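# Advance the cube calendar by one day

## Task

The calendar's front (the side carrying the month name, turned toward the robot) currently shows today's date; change it so it reads tomorrow's date, with both digit cubes the right way up. At the end both cubes must rest flat in the tray on their own, not held in place by a gripper, and both grippers must have released everything and pulled away.

## Robot and tools

Robot: two six-joint arms, left_arm and right_arm, each ending in a parallel two-finger gripper. Scene frame: origin on the table surface midway between the arm bases, +x out over the table, +z up, left_arm on the +y side (base near y=+0.229 m, right_arm near y=-0.214 m). The names left and right refer to the arms only, not to image sides. Each gripper's fingers extend along its own +z axis and close along its own y axis. The reported hand point sits between the finger pads, roughly 5 mm short of the tips; at long reach it can be a little wrong.

The one 14-number row. Every motion command is a single flat list of 14 numbers, each between -1 and 1: first left_arm's dx, dy, dz, rx, ry, rz, opening, then the same seven for right_arm. Always send all 14 even if one arm is idle. dx..rz are an offset, not a pose: they are expressed in that gripper's own axes and counted from the gripper pose printed in the most recent result showing it (before any such result in the scene, or for later calls inside one reply, counted from where the robot is when the action begins). Scale: 1.0 equals 0.6 m of translation or 180 degrees of rotation; rx, ry, rz form one rotation vector. Opening is absolute, not an offset: +1 is fully open (0.070 m), -1 is shut; closing fully takes about 1 s. Because offsets refer back to the last result, all zeros returns an arm to that pose rather than freezing it. To keep an arm still, send the offset back to where it should be in the first call of a reply and zeros afterward, always with its intended opening.

execute_actions: argument actions is a list holding at most one item. Empty list: just report the state. {"rows": [[14 numbers], ...], "steps": n}: up to 15 rows and at most 15 control steps of 1/30 s; each row is one step, each row measured from the same base pose (not from the row before), and the final row repeats if rows run out. {"steps": n} without rows: a wait up to 300 steps, counted from the previous result. Optional pictures (true/false) controls whether images come back. A refused call moves nothing.

move: argument target is one 14-number row as above (offsets in gripper axes from the last shown pose, absolute openings). speed is the path's top speed in m/s, 0.002 to 0.5, default 0.25; rotation allowed up to twice that in rad/s. Both grippers travel straight-line paths lasting 0.5 to 10 s that finish together; paths longer than 10 s stop short. Openings are sent at the start. Paths do not avoid obstacles or the other arm, and real motion can lag, drift or overshoot speed, particularly near full arm extension. The result adds a move: line with the ending (done, off_target, moving, held, fault) and active limits (paced = commanded pose clipped; held = a safety check blocked some steps, after which the arm may jump quickly), plus each gripper's remaining distance to its target.



Controller behaviour: each step the commanded pose is limited to 70 mm and 16 degrees from the measured pose, so a far target needs several actions; after an action an arm continues only to its last clipped pose. Position is favoured over orientation when both cannot be met. Joints move at most 3 rad/s. Joint ranges (rad): waist -2.618..2.618, shoulder 0..3.14, elbow -2.967..0, forearm roll -1.745..1.745, wrist pitch -1.22..1.22, wrist roll -2.094..2.094. The simulation keeps running while you compose a reply.

Result lines: left_arm: ... | right_arm: ... gives each gripper's position (m) and quat_wxyz in the scene frame. grip_measured is the finger opening on the command scale (±~1 mm per-gripper bias); the last joint value gives it in metres. Hand target shows the pose each arm is now driving toward. pose unreachable means the clearance check altered or blocked that arm's command; HELD marks steps where your row was not fully sent. MOTOR HOT warns from 65 °C; at 80 °C an OVER-TEMPERATURE FAULT drops that arm.

Gripping: to hold something, command an opening around 0.04 below grip_measured; a smaller gap grips more gently. Pads exert up to roughly 20 N; closing fast squeezes harder. Wrist motors manage only about 4 N m, so heavy loads or contact can make them yield. Excess joint torque causes a 10 s stop of that arm.

Avoid: dropping or knocking anything off the table (instant failure), arm-to-arm collisions or pressing, fast contacts and targets set deep past a surface (both push harder), slips and slams, and prolonged holding that overheats motors. Occasional outside tugs on held parts or nudges to loose objects can occur; check images before releasing and confirm cubes sit flat, upright and free before retracting both grippers and ending the scene.

Each tool is called after "Call:" in YAML: its name, and indented under it one key for each argument.

## Session

Call:
execute_actions:
  actions: []

Scene clock: 0.00 s of 7600.00 s.
left_arm: end_effector_position=(+0.4100, +0.6982, +0.1724) grip_measured=+1.00 end_effector_quat_wxyz=(+0.360, -0.373, +0.855, +0.006) | right_arm: end_effector_position=(+0.4061, +0.1023, +0.3431) grip_measured=+1.00 end_effector_quat_wxyz=(-0.333, +0.787, -0.286, +0.434)
Joint positions: left_arm=[ 1.179  2.358 -2.35  -0.452  1.055  0.31   0.07 ] | right_arm=[ 1.103  1.66  -1.61  -0.913  0.774 -1.098  0.07 ]
Motor temperatures (°C, as the motors report them): left_arm=[26 25 22 24 27 27] | right_arm=[24 26 23 27 26 24]
Hand target (left_arm): +0.410, +0.698, +0.172; +0.360, -0.373, +0.855, +0.006
Hand target (right_arm): +0.406, +0.102, +0.343; -0.333, +0.787, -0.286, +0.434

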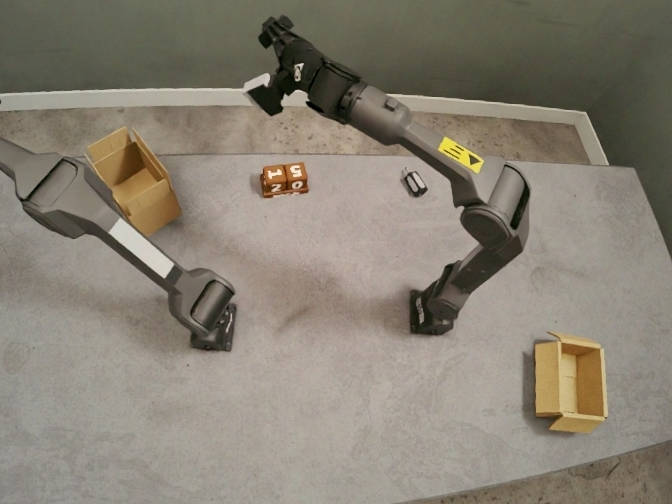

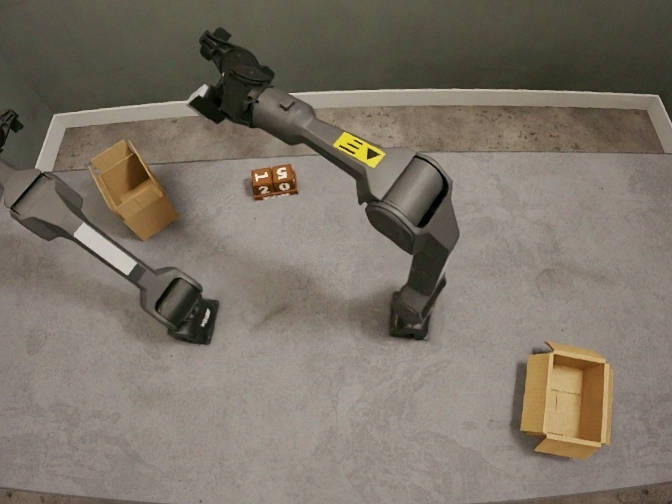

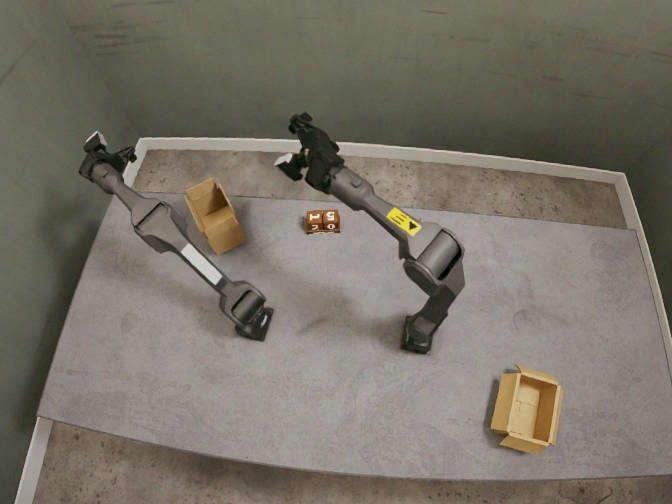

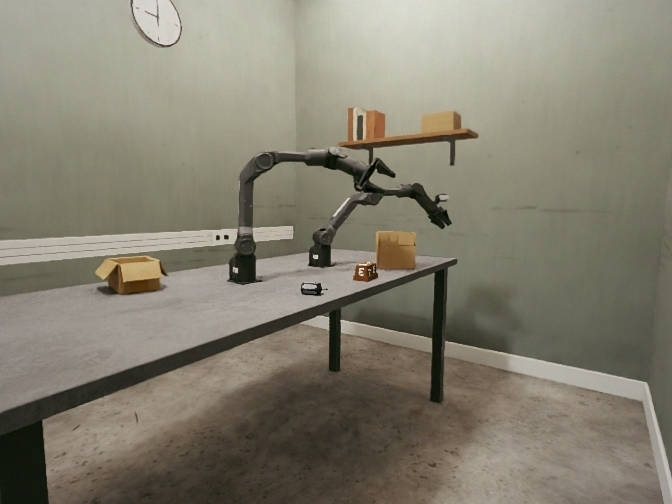

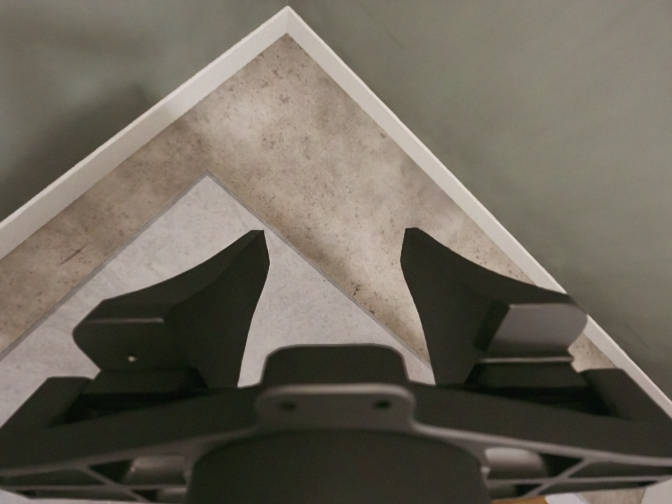

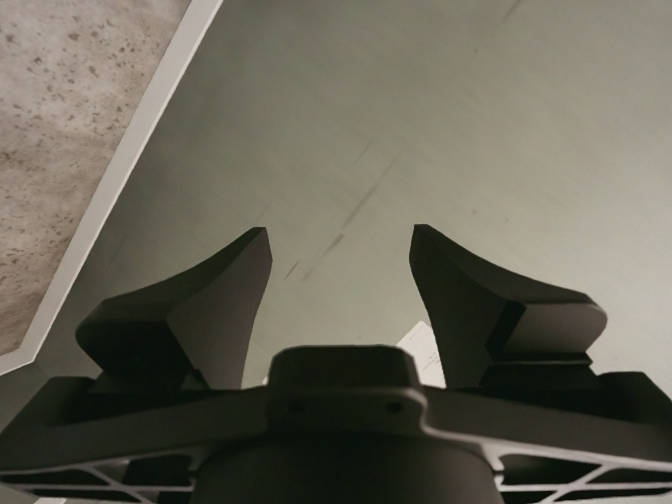

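Call:
zoom_image:
  camera: "cam_head_right"
  region: [235,150,315,210]

Call:
zoom_image:
  camera: "cam_low"
  region: [340,250,390,290]

Call:
zoom_image:
  camera: "cam_head_left"
  region: [245,150,325,210]

Region (235, 150, 315, 210) of cam_head_right's 672x504 image, scaled by 6.300, with more detail than that image has; it fills the top 378 rows of this view, and the rest is white.

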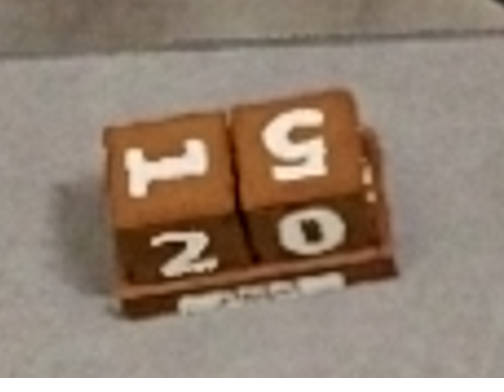

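Region (340, 250, 390, 290) of cam_low's 672x504 image, scaled by 10.080, with more detail than that image has; it fills the top 403 rows of this view, and the rest is white.

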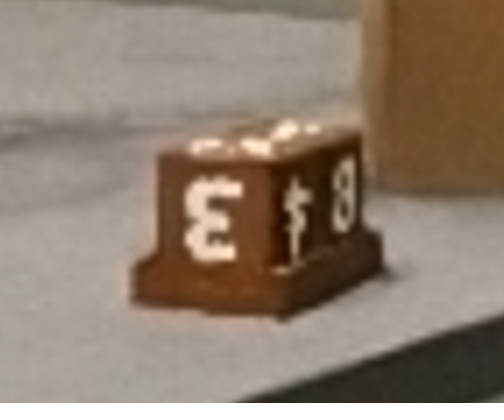

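Region (245, 150, 325, 210) of cam_head_left's 672x504 image, scaled by 6.300, with more detail than that image has; it fills the top 378 rows of this view, and the rest is white.

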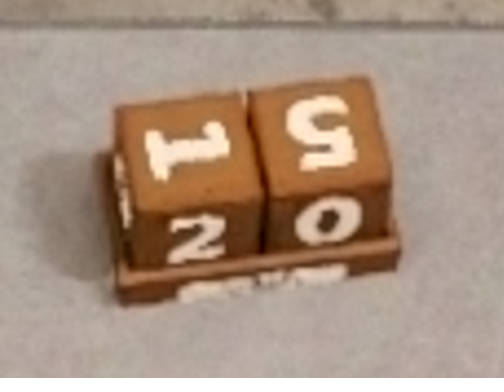

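Call:
move:
  target: [0,0,0,0,0,0,1,-0.156,0.348,-0.018,-0.367,-0.078,0.202,1]

Scene clock: 12.97 s of 7600.00 s.
left_arm: end_effector_position=(+0.4100, +0.6982, +0.1724) grip_measured=+1.00 end_effector_quat_wxyz=(+0.360, -0.373, +0.855, +0.006) | right_arm: end_effector_position=(+0.3216, +0.0359, +0.1388) grip_measured=+1.00 end_effector_quat_wxyz=(-0.072, +0.753, -0.654, +0.017)
Joint positions: left_arm=[ 1.179  2.358 -2.35  -0.452  1.055  0.31   0.07 ] | right_arm=[ 0.868  1.798 -1.498 -0.014  1.21  -0.99   0.07 ]
Motor temperatures (°C, as the motors report them): left_arm=[26 27 23 24 28 27] | right_arm=[24 27 23 27 26 24]
Hand target (left_arm): +0.410, +0.698, +0.172; +0.360, -0.373, +0.855, +0.006
Hand target (right_arm): +0.322, +0.036, +0.140; -0.074, +0.753, -0.653, +0.017
Off the commanded pose (left_arm): 0.000 m, 0 deg.
Off the commanded pose (right_arm): 0.005 m, 8 deg.
joint sent to its limit (right arm) — the command would take joint 5 (wrist pitch) past its upper limit, so that joint was sent only as far as its limit.
After step 90, 6.97 s passed at rest.
move: off_target (right_arm)
camera_calibration (this result's frames):
cam_left_wrist: T_world_to_cam=[[0.633989, -0.726912, 0.263925, 0.201194], [-0.734776, -0.672636, -0.0875543, 0.784818], [0.24117, -0.138418, -0.960561, 0.282331], [0, 0, 0, 1]] pos_world=[0.38102, 0.713227, 0.28681]
cam_right_wrist: T_world_to_cam=[[0.98326, 0.114189, 0.141988, -0.342863], [0.0239545, -0.85351, 0.520525, -0.0517062], [0.180626, -0.50841, -0.841958, 0.199946], [0, 0, 0, 1]] pos_world=[0.302247, 0.0966741, 0.243943]

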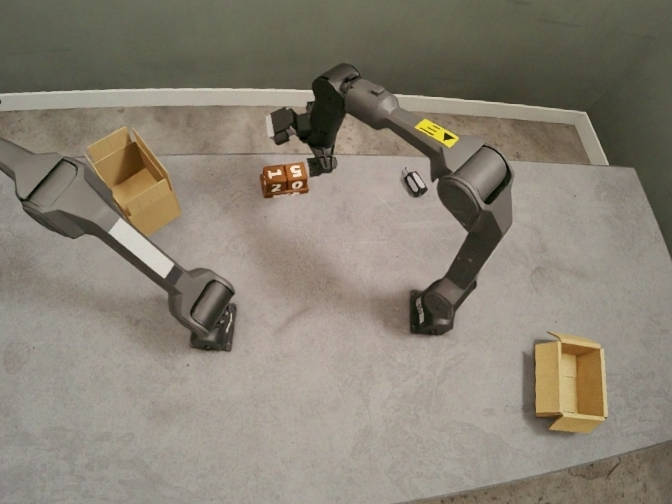

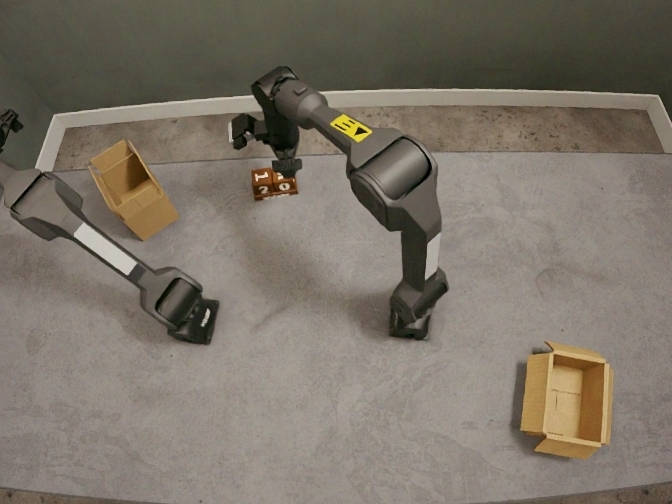

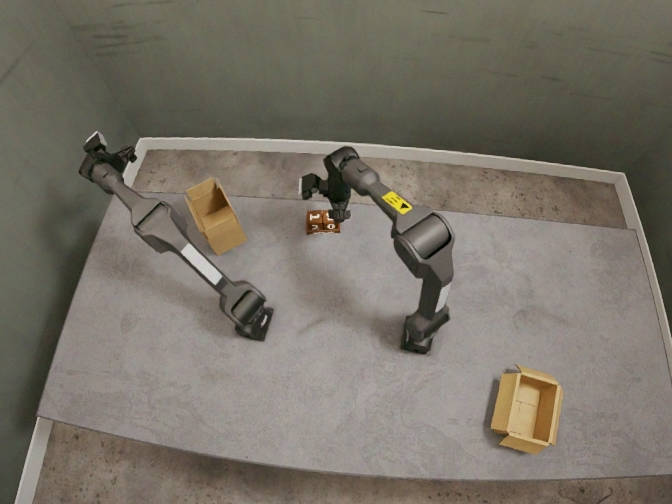

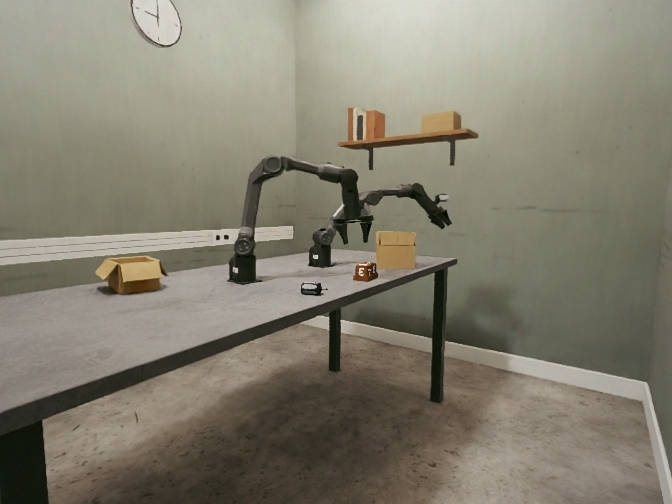

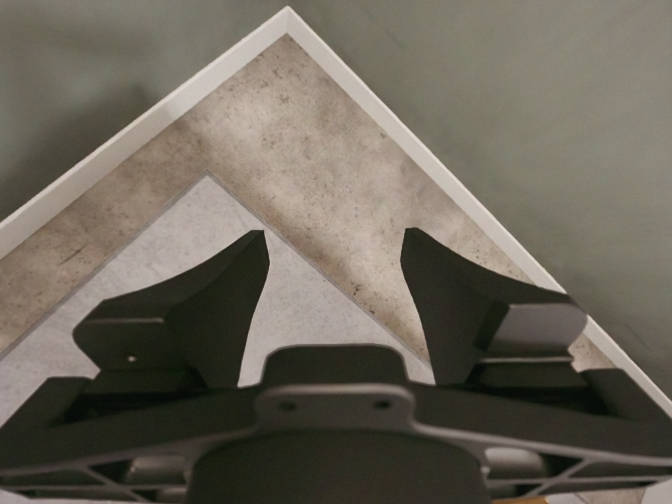

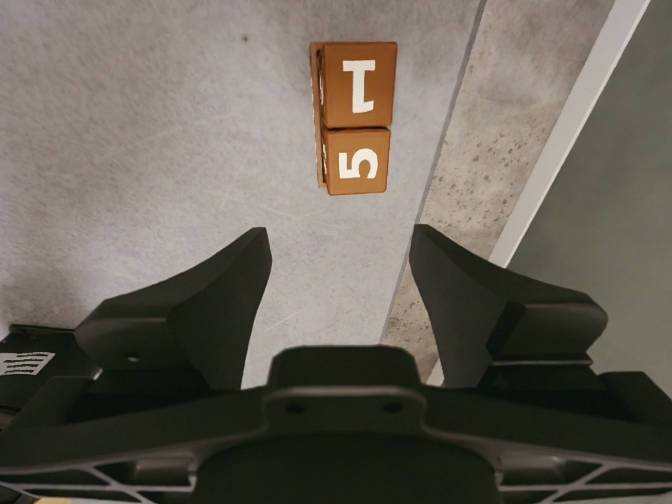

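Call:
move:
  target: [0,0,0,0,0,0,1,-0.024,-0.04,0.091,-0.042,0.022,-0.005,1]

Scene clock: 16.60 s of 7600.00 s.
left_arm: end_effector_position=(+0.4100, +0.6982, +0.1724) grip_measured=+1.00 end_effector_quat_wxyz=(+0.360, -0.373, +0.855, +0.006) | right_arm: end_effector_position=(+0.3487, +0.0579, +0.0871) grip_measured=+1.00 end_effector_quat_wxyz=(-0.032, +0.760, -0.649, +0.006)
Joint positions: left_arm=[ 1.179  2.358 -2.35  -0.452  1.055  0.31   0.07 ] | right_arm=[ 0.859  2.022 -1.639 -0.003  1.21  -1.018  0.07 ]
Motor temperatures (°C, as the motors report them): left_arm=[26 28 23 24 28 27] | right_arm=[24 27 23 27 26 24]
Hand target (left_arm): +0.410, +0.698, +0.172; +0.360, -0.373, +0.855, +0.006
Hand target (right_arm): +0.349, +0.058, +0.088; -0.032, +0.760, -0.649, +0.006
Off the commanded pose (left_arm): 0.000 m, 0 deg.
Off the commanded pose (right_arm): 0.002 m, 4 deg.
joint sent to its limit (right arm) — the command would take joint 5 (wrist pitch) past its upper limit, so that joint was sent only as far as its limit.
move: off_target (right_arm)
camera_calibration (this result's frames):
cam_left_wrist: T_world_to_cam=[[0.633989, -0.726912, 0.263925, 0.201194], [-0.734775, -0.672636, -0.0875545, 0.784818], [0.24117, -0.138417, -0.960561, 0.282331], [0, 0, 0, 1]] pos_world=[0.38102, 0.713227, 0.28681]
cam_right_wrist: T_world_to_cam=[[0.988444, 0.135178, 0.0685896, -0.361348], [0.074356, -0.826692, 0.557719, -0.0290411], [0.132094, -0.546174, -0.827191, 0.180526], [0, 0, 0, 1]] pos_world=[0.335485, 0.123437, 0.190311]

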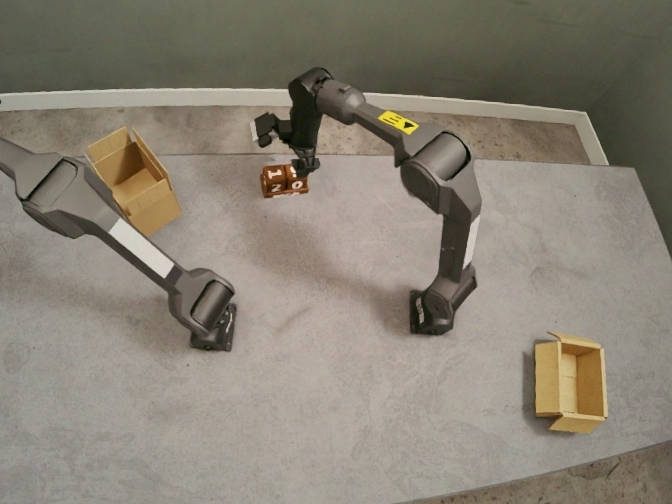

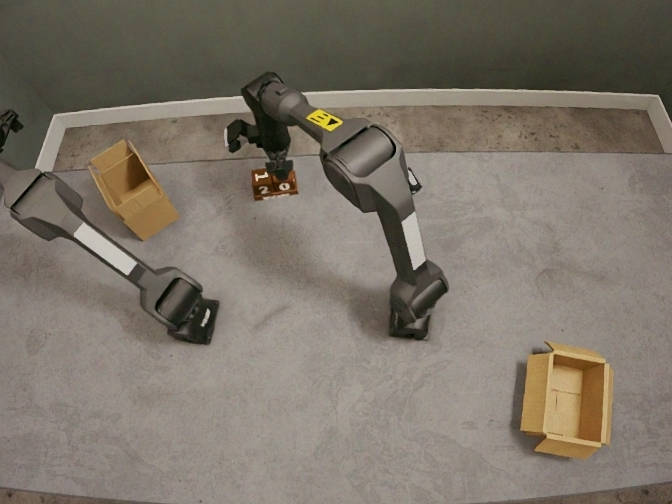

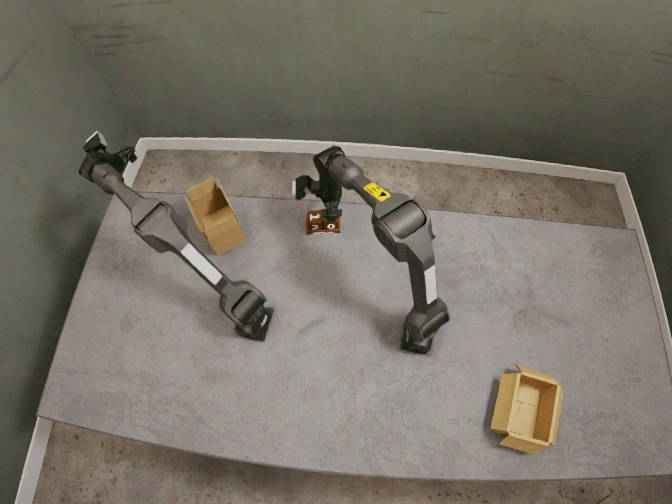

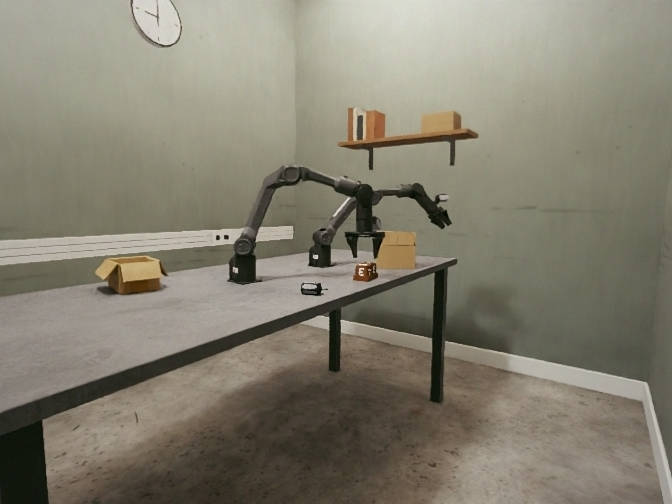

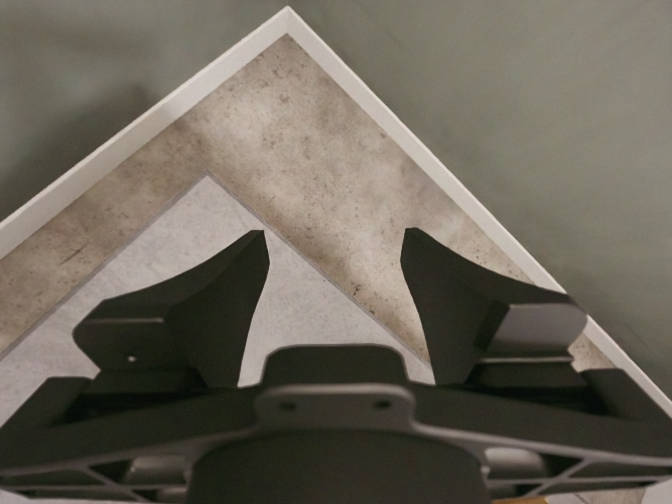

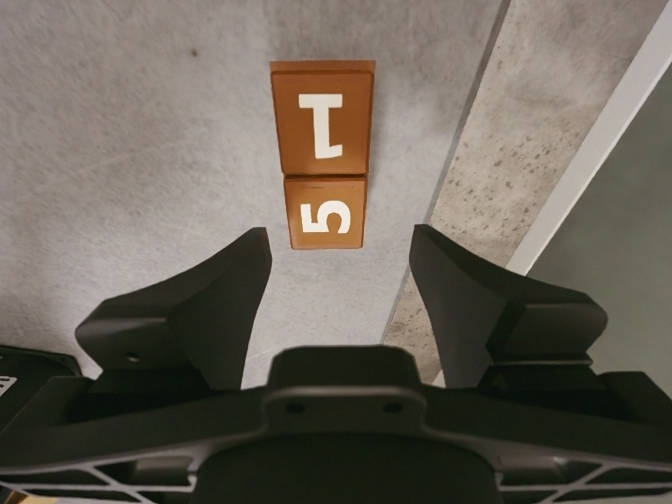

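Call:
move:
  target: [0,0,0,0,0,0,1,0.003,0.015,0.078,-0.018,0.01,0,1]
  speed: 0.08

Scene clock: 19.17 s of 7600.00 s.
left_arm: end_effector_position=(+0.4100, +0.6982, +0.1724) grip_measured=+1.00 end_effector_quat_wxyz=(+0.360, -0.373, +0.855, +0.006) | right_arm: end_effector_position=(+0.3418, +0.0560, +0.0385) grip_measured=+1.00 end_effector_quat_wxyz=(+0.001, +0.761, -0.649, -0.000)
Joint positions: left_arm=[ 1.179  2.358 -2.35  -0.452  1.055  0.31   0.07 ] | right_arm=[ 0.865  2.101 -1.575 -0.     1.133 -1.012  0.07 ]
Motor temperatures (°C, as the motors report them): left_arm=[26 29 23 24 28 27] | right_arm=[24 27 23 27 26 24]
Hand target (left_arm): +0.410, +0.698, +0.172; +0.360, -0.373, +0.855, +0.006
Hand target (right_arm): +0.342, +0.056, +0.040; -0.000, +0.761, -0.649, +0.000
Off the commanded pose (left_arm): 0.000 m, 0 deg.
Off the commanded pose (right_arm): 0.002 m, 0 deg.
move: done
camera_calibration (this result's frames):
cam_left_wrist: T_world_to_cam=[[0.633989, -0.726912, 0.263926, 0.201194], [-0.734775, -0.672636, -0.0875544, 0.784818], [0.24117, -0.138418, -0.960561, 0.282331], [0, 0, 0, 1]] pos_world=[0.38102, 0.713227, 0.28681]
cam_right_wrist: T_world_to_cam=[[0.990524, 0.136893, 0.0110229, -0.349484], [0.104401, -0.802702, 0.587171, -0.0157295], [0.0892278, -0.580456, -0.809388, 0.156059], [0, 0, 0, 1]] pos_world=[0.33389, 0.125802, 0.139401]

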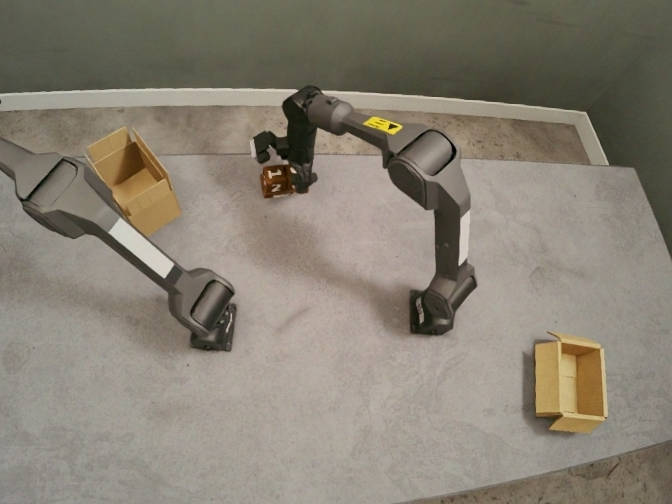

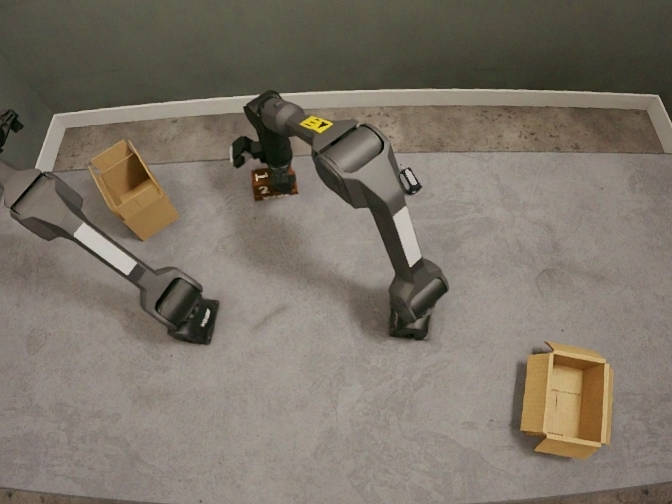

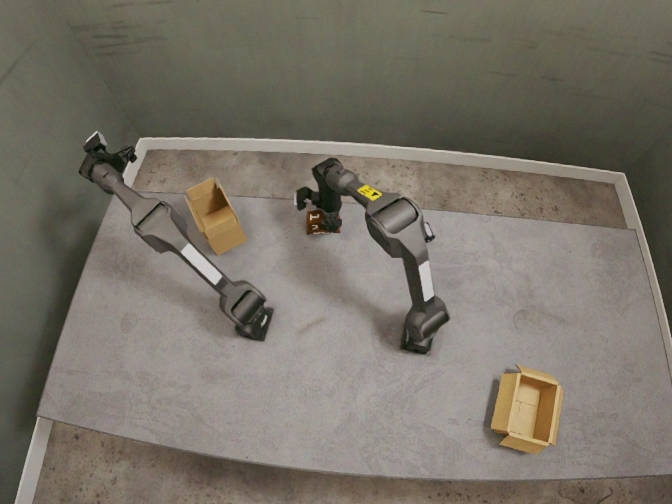

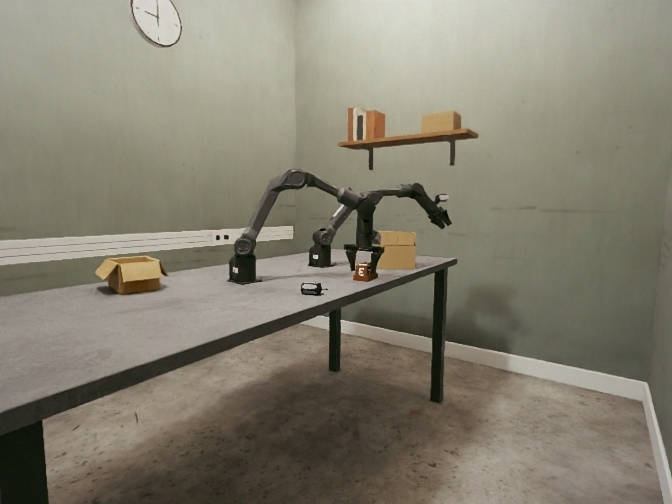

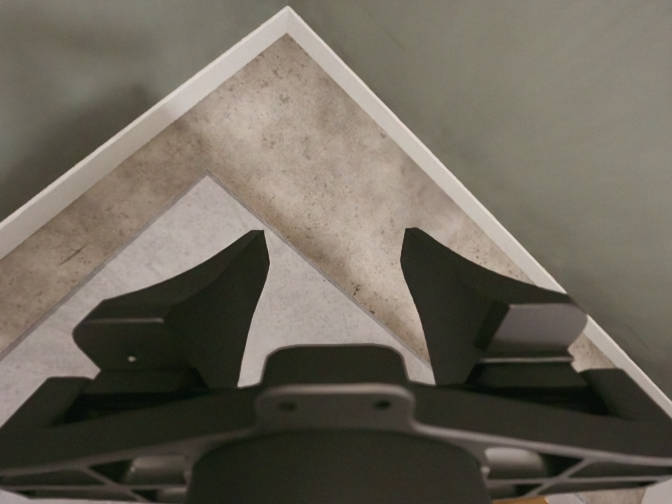

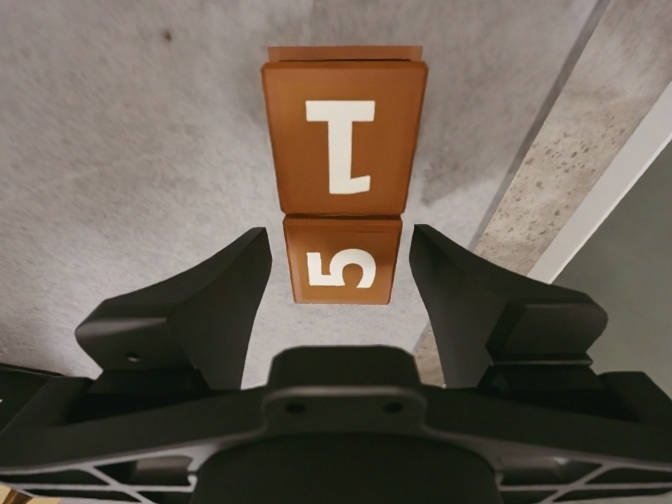

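Centered.

Call:
move:
  target: [0,0,0,0,0,0,1,0,0,0.008,0,0,0,0.2]

Scene clock: 21.10 s of 7600.00 s.
left_arm: end_effector_position=(+0.4100, +0.6982, +0.1724) grip_measured=+1.00 end_effector_quat_wxyz=(+0.360, -0.373, +0.855, +0.006) | right_arm: end_effector_position=(+0.3421, +0.0563, +0.0350) grip_measured=+0.29 end_effector_quat_wxyz=(-0.001, +0.761, -0.649, +0.000)
Joint positions: left_arm=[ 1.179  2.358 -2.35  -0.452  1.055  0.31   0.07 ] | right_arm=[ 0.866  2.105 -1.566 -0.     1.118 -1.012  0.045]
Motor temperatures (°C, as the motors report them): left_arm=[26 29 23 24 28 27] | right_arm=[24 27 23 27 26 24]
Hand target (left_arm): +0.410, +0.698, +0.172; +0.360, -0.373, +0.855, +0.006
Hand target (right_arm): +0.342, +0.056, +0.034; +0.001, +0.761, -0.649, -0.000
Off the commanded pose (left_arm): 0.000 m, 0 deg.
Off the commanded pose (right_arm): 0.001 m, 0 deg.
move: done
camera_calibration (this result's frames):
cam_left_wrist: T_world_to_cam=[[0.633989, -0.726912, 0.263925, 0.201194], [-0.734775, -0.672636, -0.0875544, 0.784818], [0.24117, -0.138417, -0.960561, 0.282331], [0, 0, 0, 1]] pos_world=[0.38102, 0.713227, 0.28681]
cam_right_wrist: T_world_to_cam=[[0.990485, 0.136942, 0.0136207, -0.349817], [0.103088, -0.803889, 0.585777, -0.0129665], [0.0911668, -0.578799, -0.810358, 0.152691], [0, 0, 0, 1]] pos_world=[0.333905, 0.125858, 0.136094]

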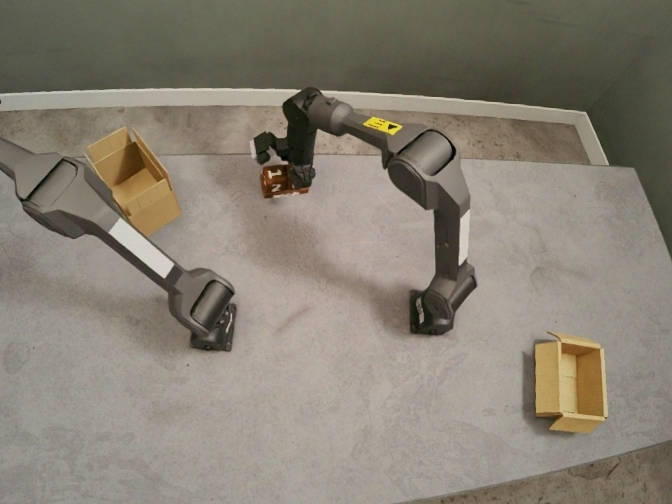

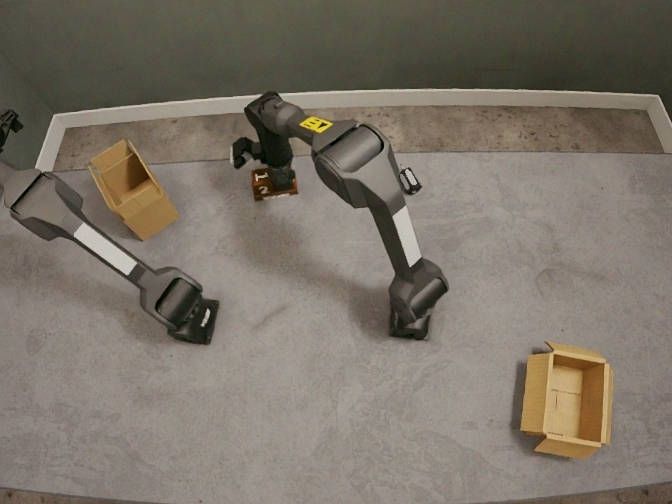

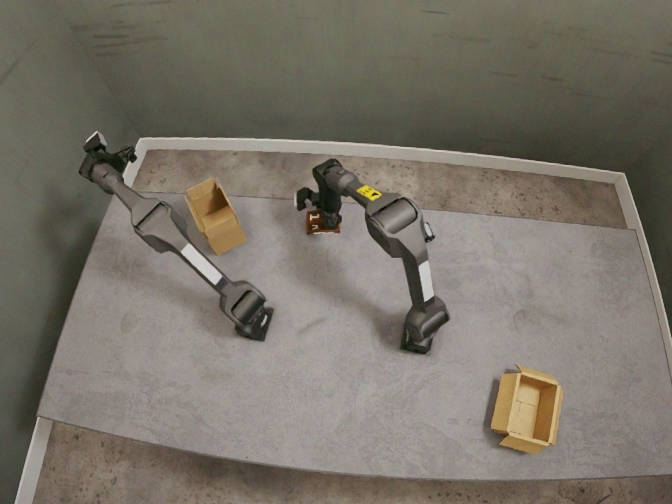

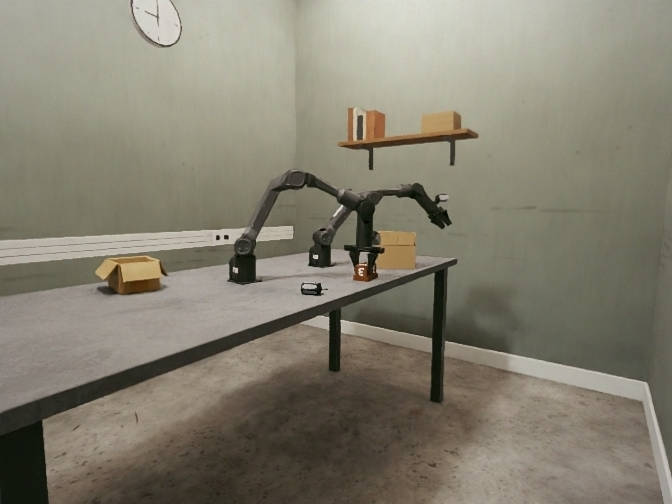

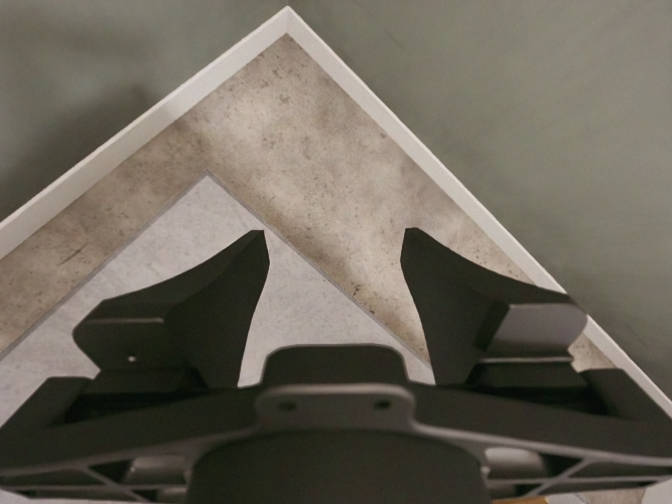

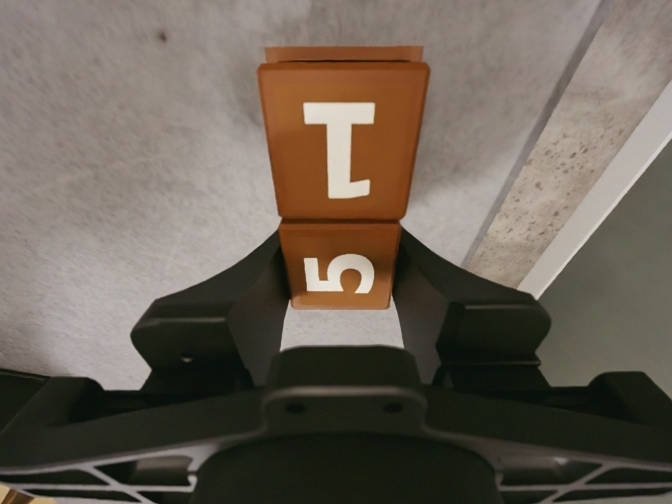

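Call:
move:
  target: [0,0,0,0,0,0,1,0,0,-0.1,0,0,0,0.23]
  speed: 0.06

Scene clock: 23.27 s of 7600.00 s.
left_arm: end_effector_position=(+0.4100, +0.6982, +0.1724) grip_measured=+1.00 end_effector_quat_wxyz=(+0.360, -0.373, +0.855, +0.006) | right_arm: end_effector_position=(+0.3424, +0.0566, +0.0959) grip_measured=+0.29 end_effector_quat_wxyz=(-0.038, +0.760, -0.649, +0.006)
Joint positions: left_arm=[ 1.179  2.358 -2.35  -0.452  1.055  0.31   0.07 ] | right_arm=[ 0.866  1.985 -1.614 -0.     1.21  -1.012  0.045]
Motor temperatures (°C, as the motors report them): left_arm=[26 29 23 24 28 27] | right_arm=[24 27 23 27 26 24]
Hand target (left_arm): +0.410, +0.698, +0.172; +0.360, -0.373, +0.855, +0.006
Hand target (right_arm): +0.342, +0.057, +0.095; -0.037, +0.760, -0.649, +0.006
Off the commanded pose (left_arm): 0.000 m, 0 deg.
Off the commanded pose (right_arm): 0.001 m, 4 deg.
joint sent to its limit (right arm) — the command would take joint 5 (wrist pitch) past its upper limit, so that joint was sent only as far as its limit.
move: off_target (right_arm)
camera_calibration (this result's frames):
cam_left_wrist: T_world_to_cam=[[0.633989, -0.726912, 0.263926, 0.201194], [-0.734775, -0.672636, -0.0875543, 0.784818], [0.24117, -0.138418, -0.960561, 0.282331], [0, 0, 0, 1]] pos_world=[0.38102, 0.713227, 0.28681]
cam_right_wrist: T_world_to_cam=[[0.987888, 0.134667, 0.0770903, -0.356138], [0.0705291, -0.832209, 0.549959, -0.0322142], [0.138217, -0.53786, -0.831627, 0.185795], [0, 0, 0, 1]] pos_world=[0.328416, 0.121083, 0.199683]

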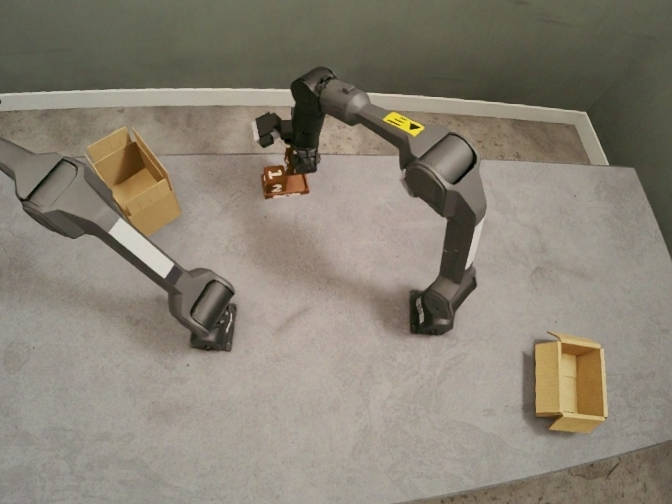

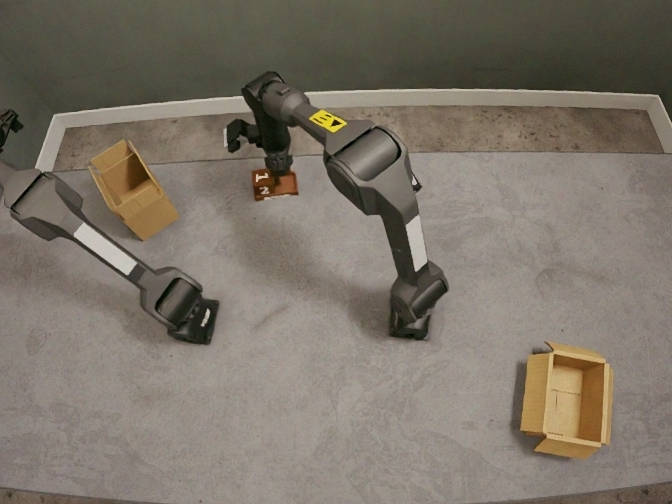

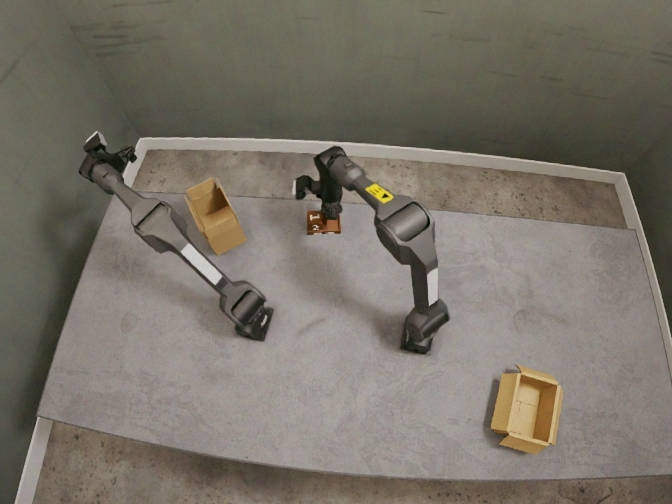

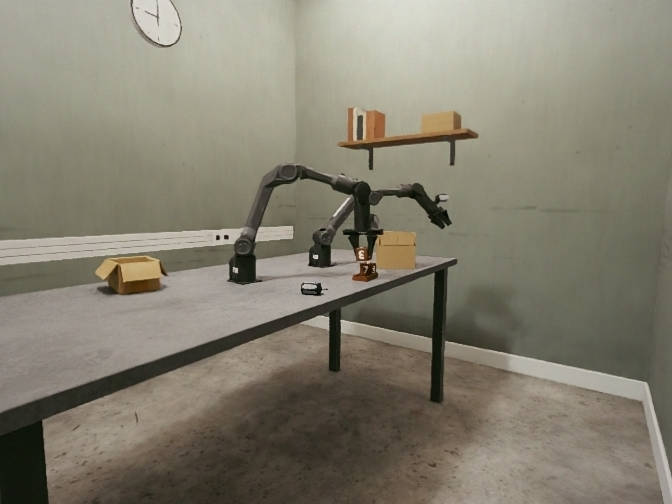

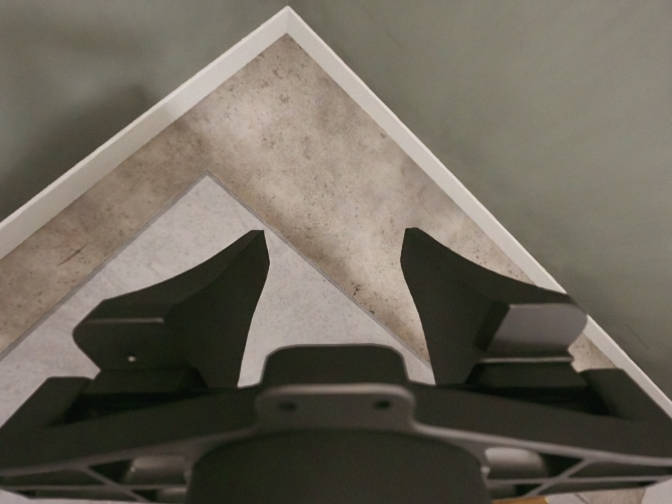

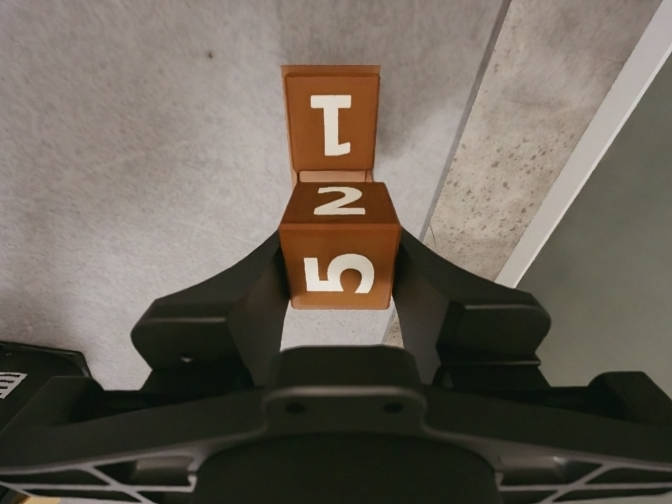

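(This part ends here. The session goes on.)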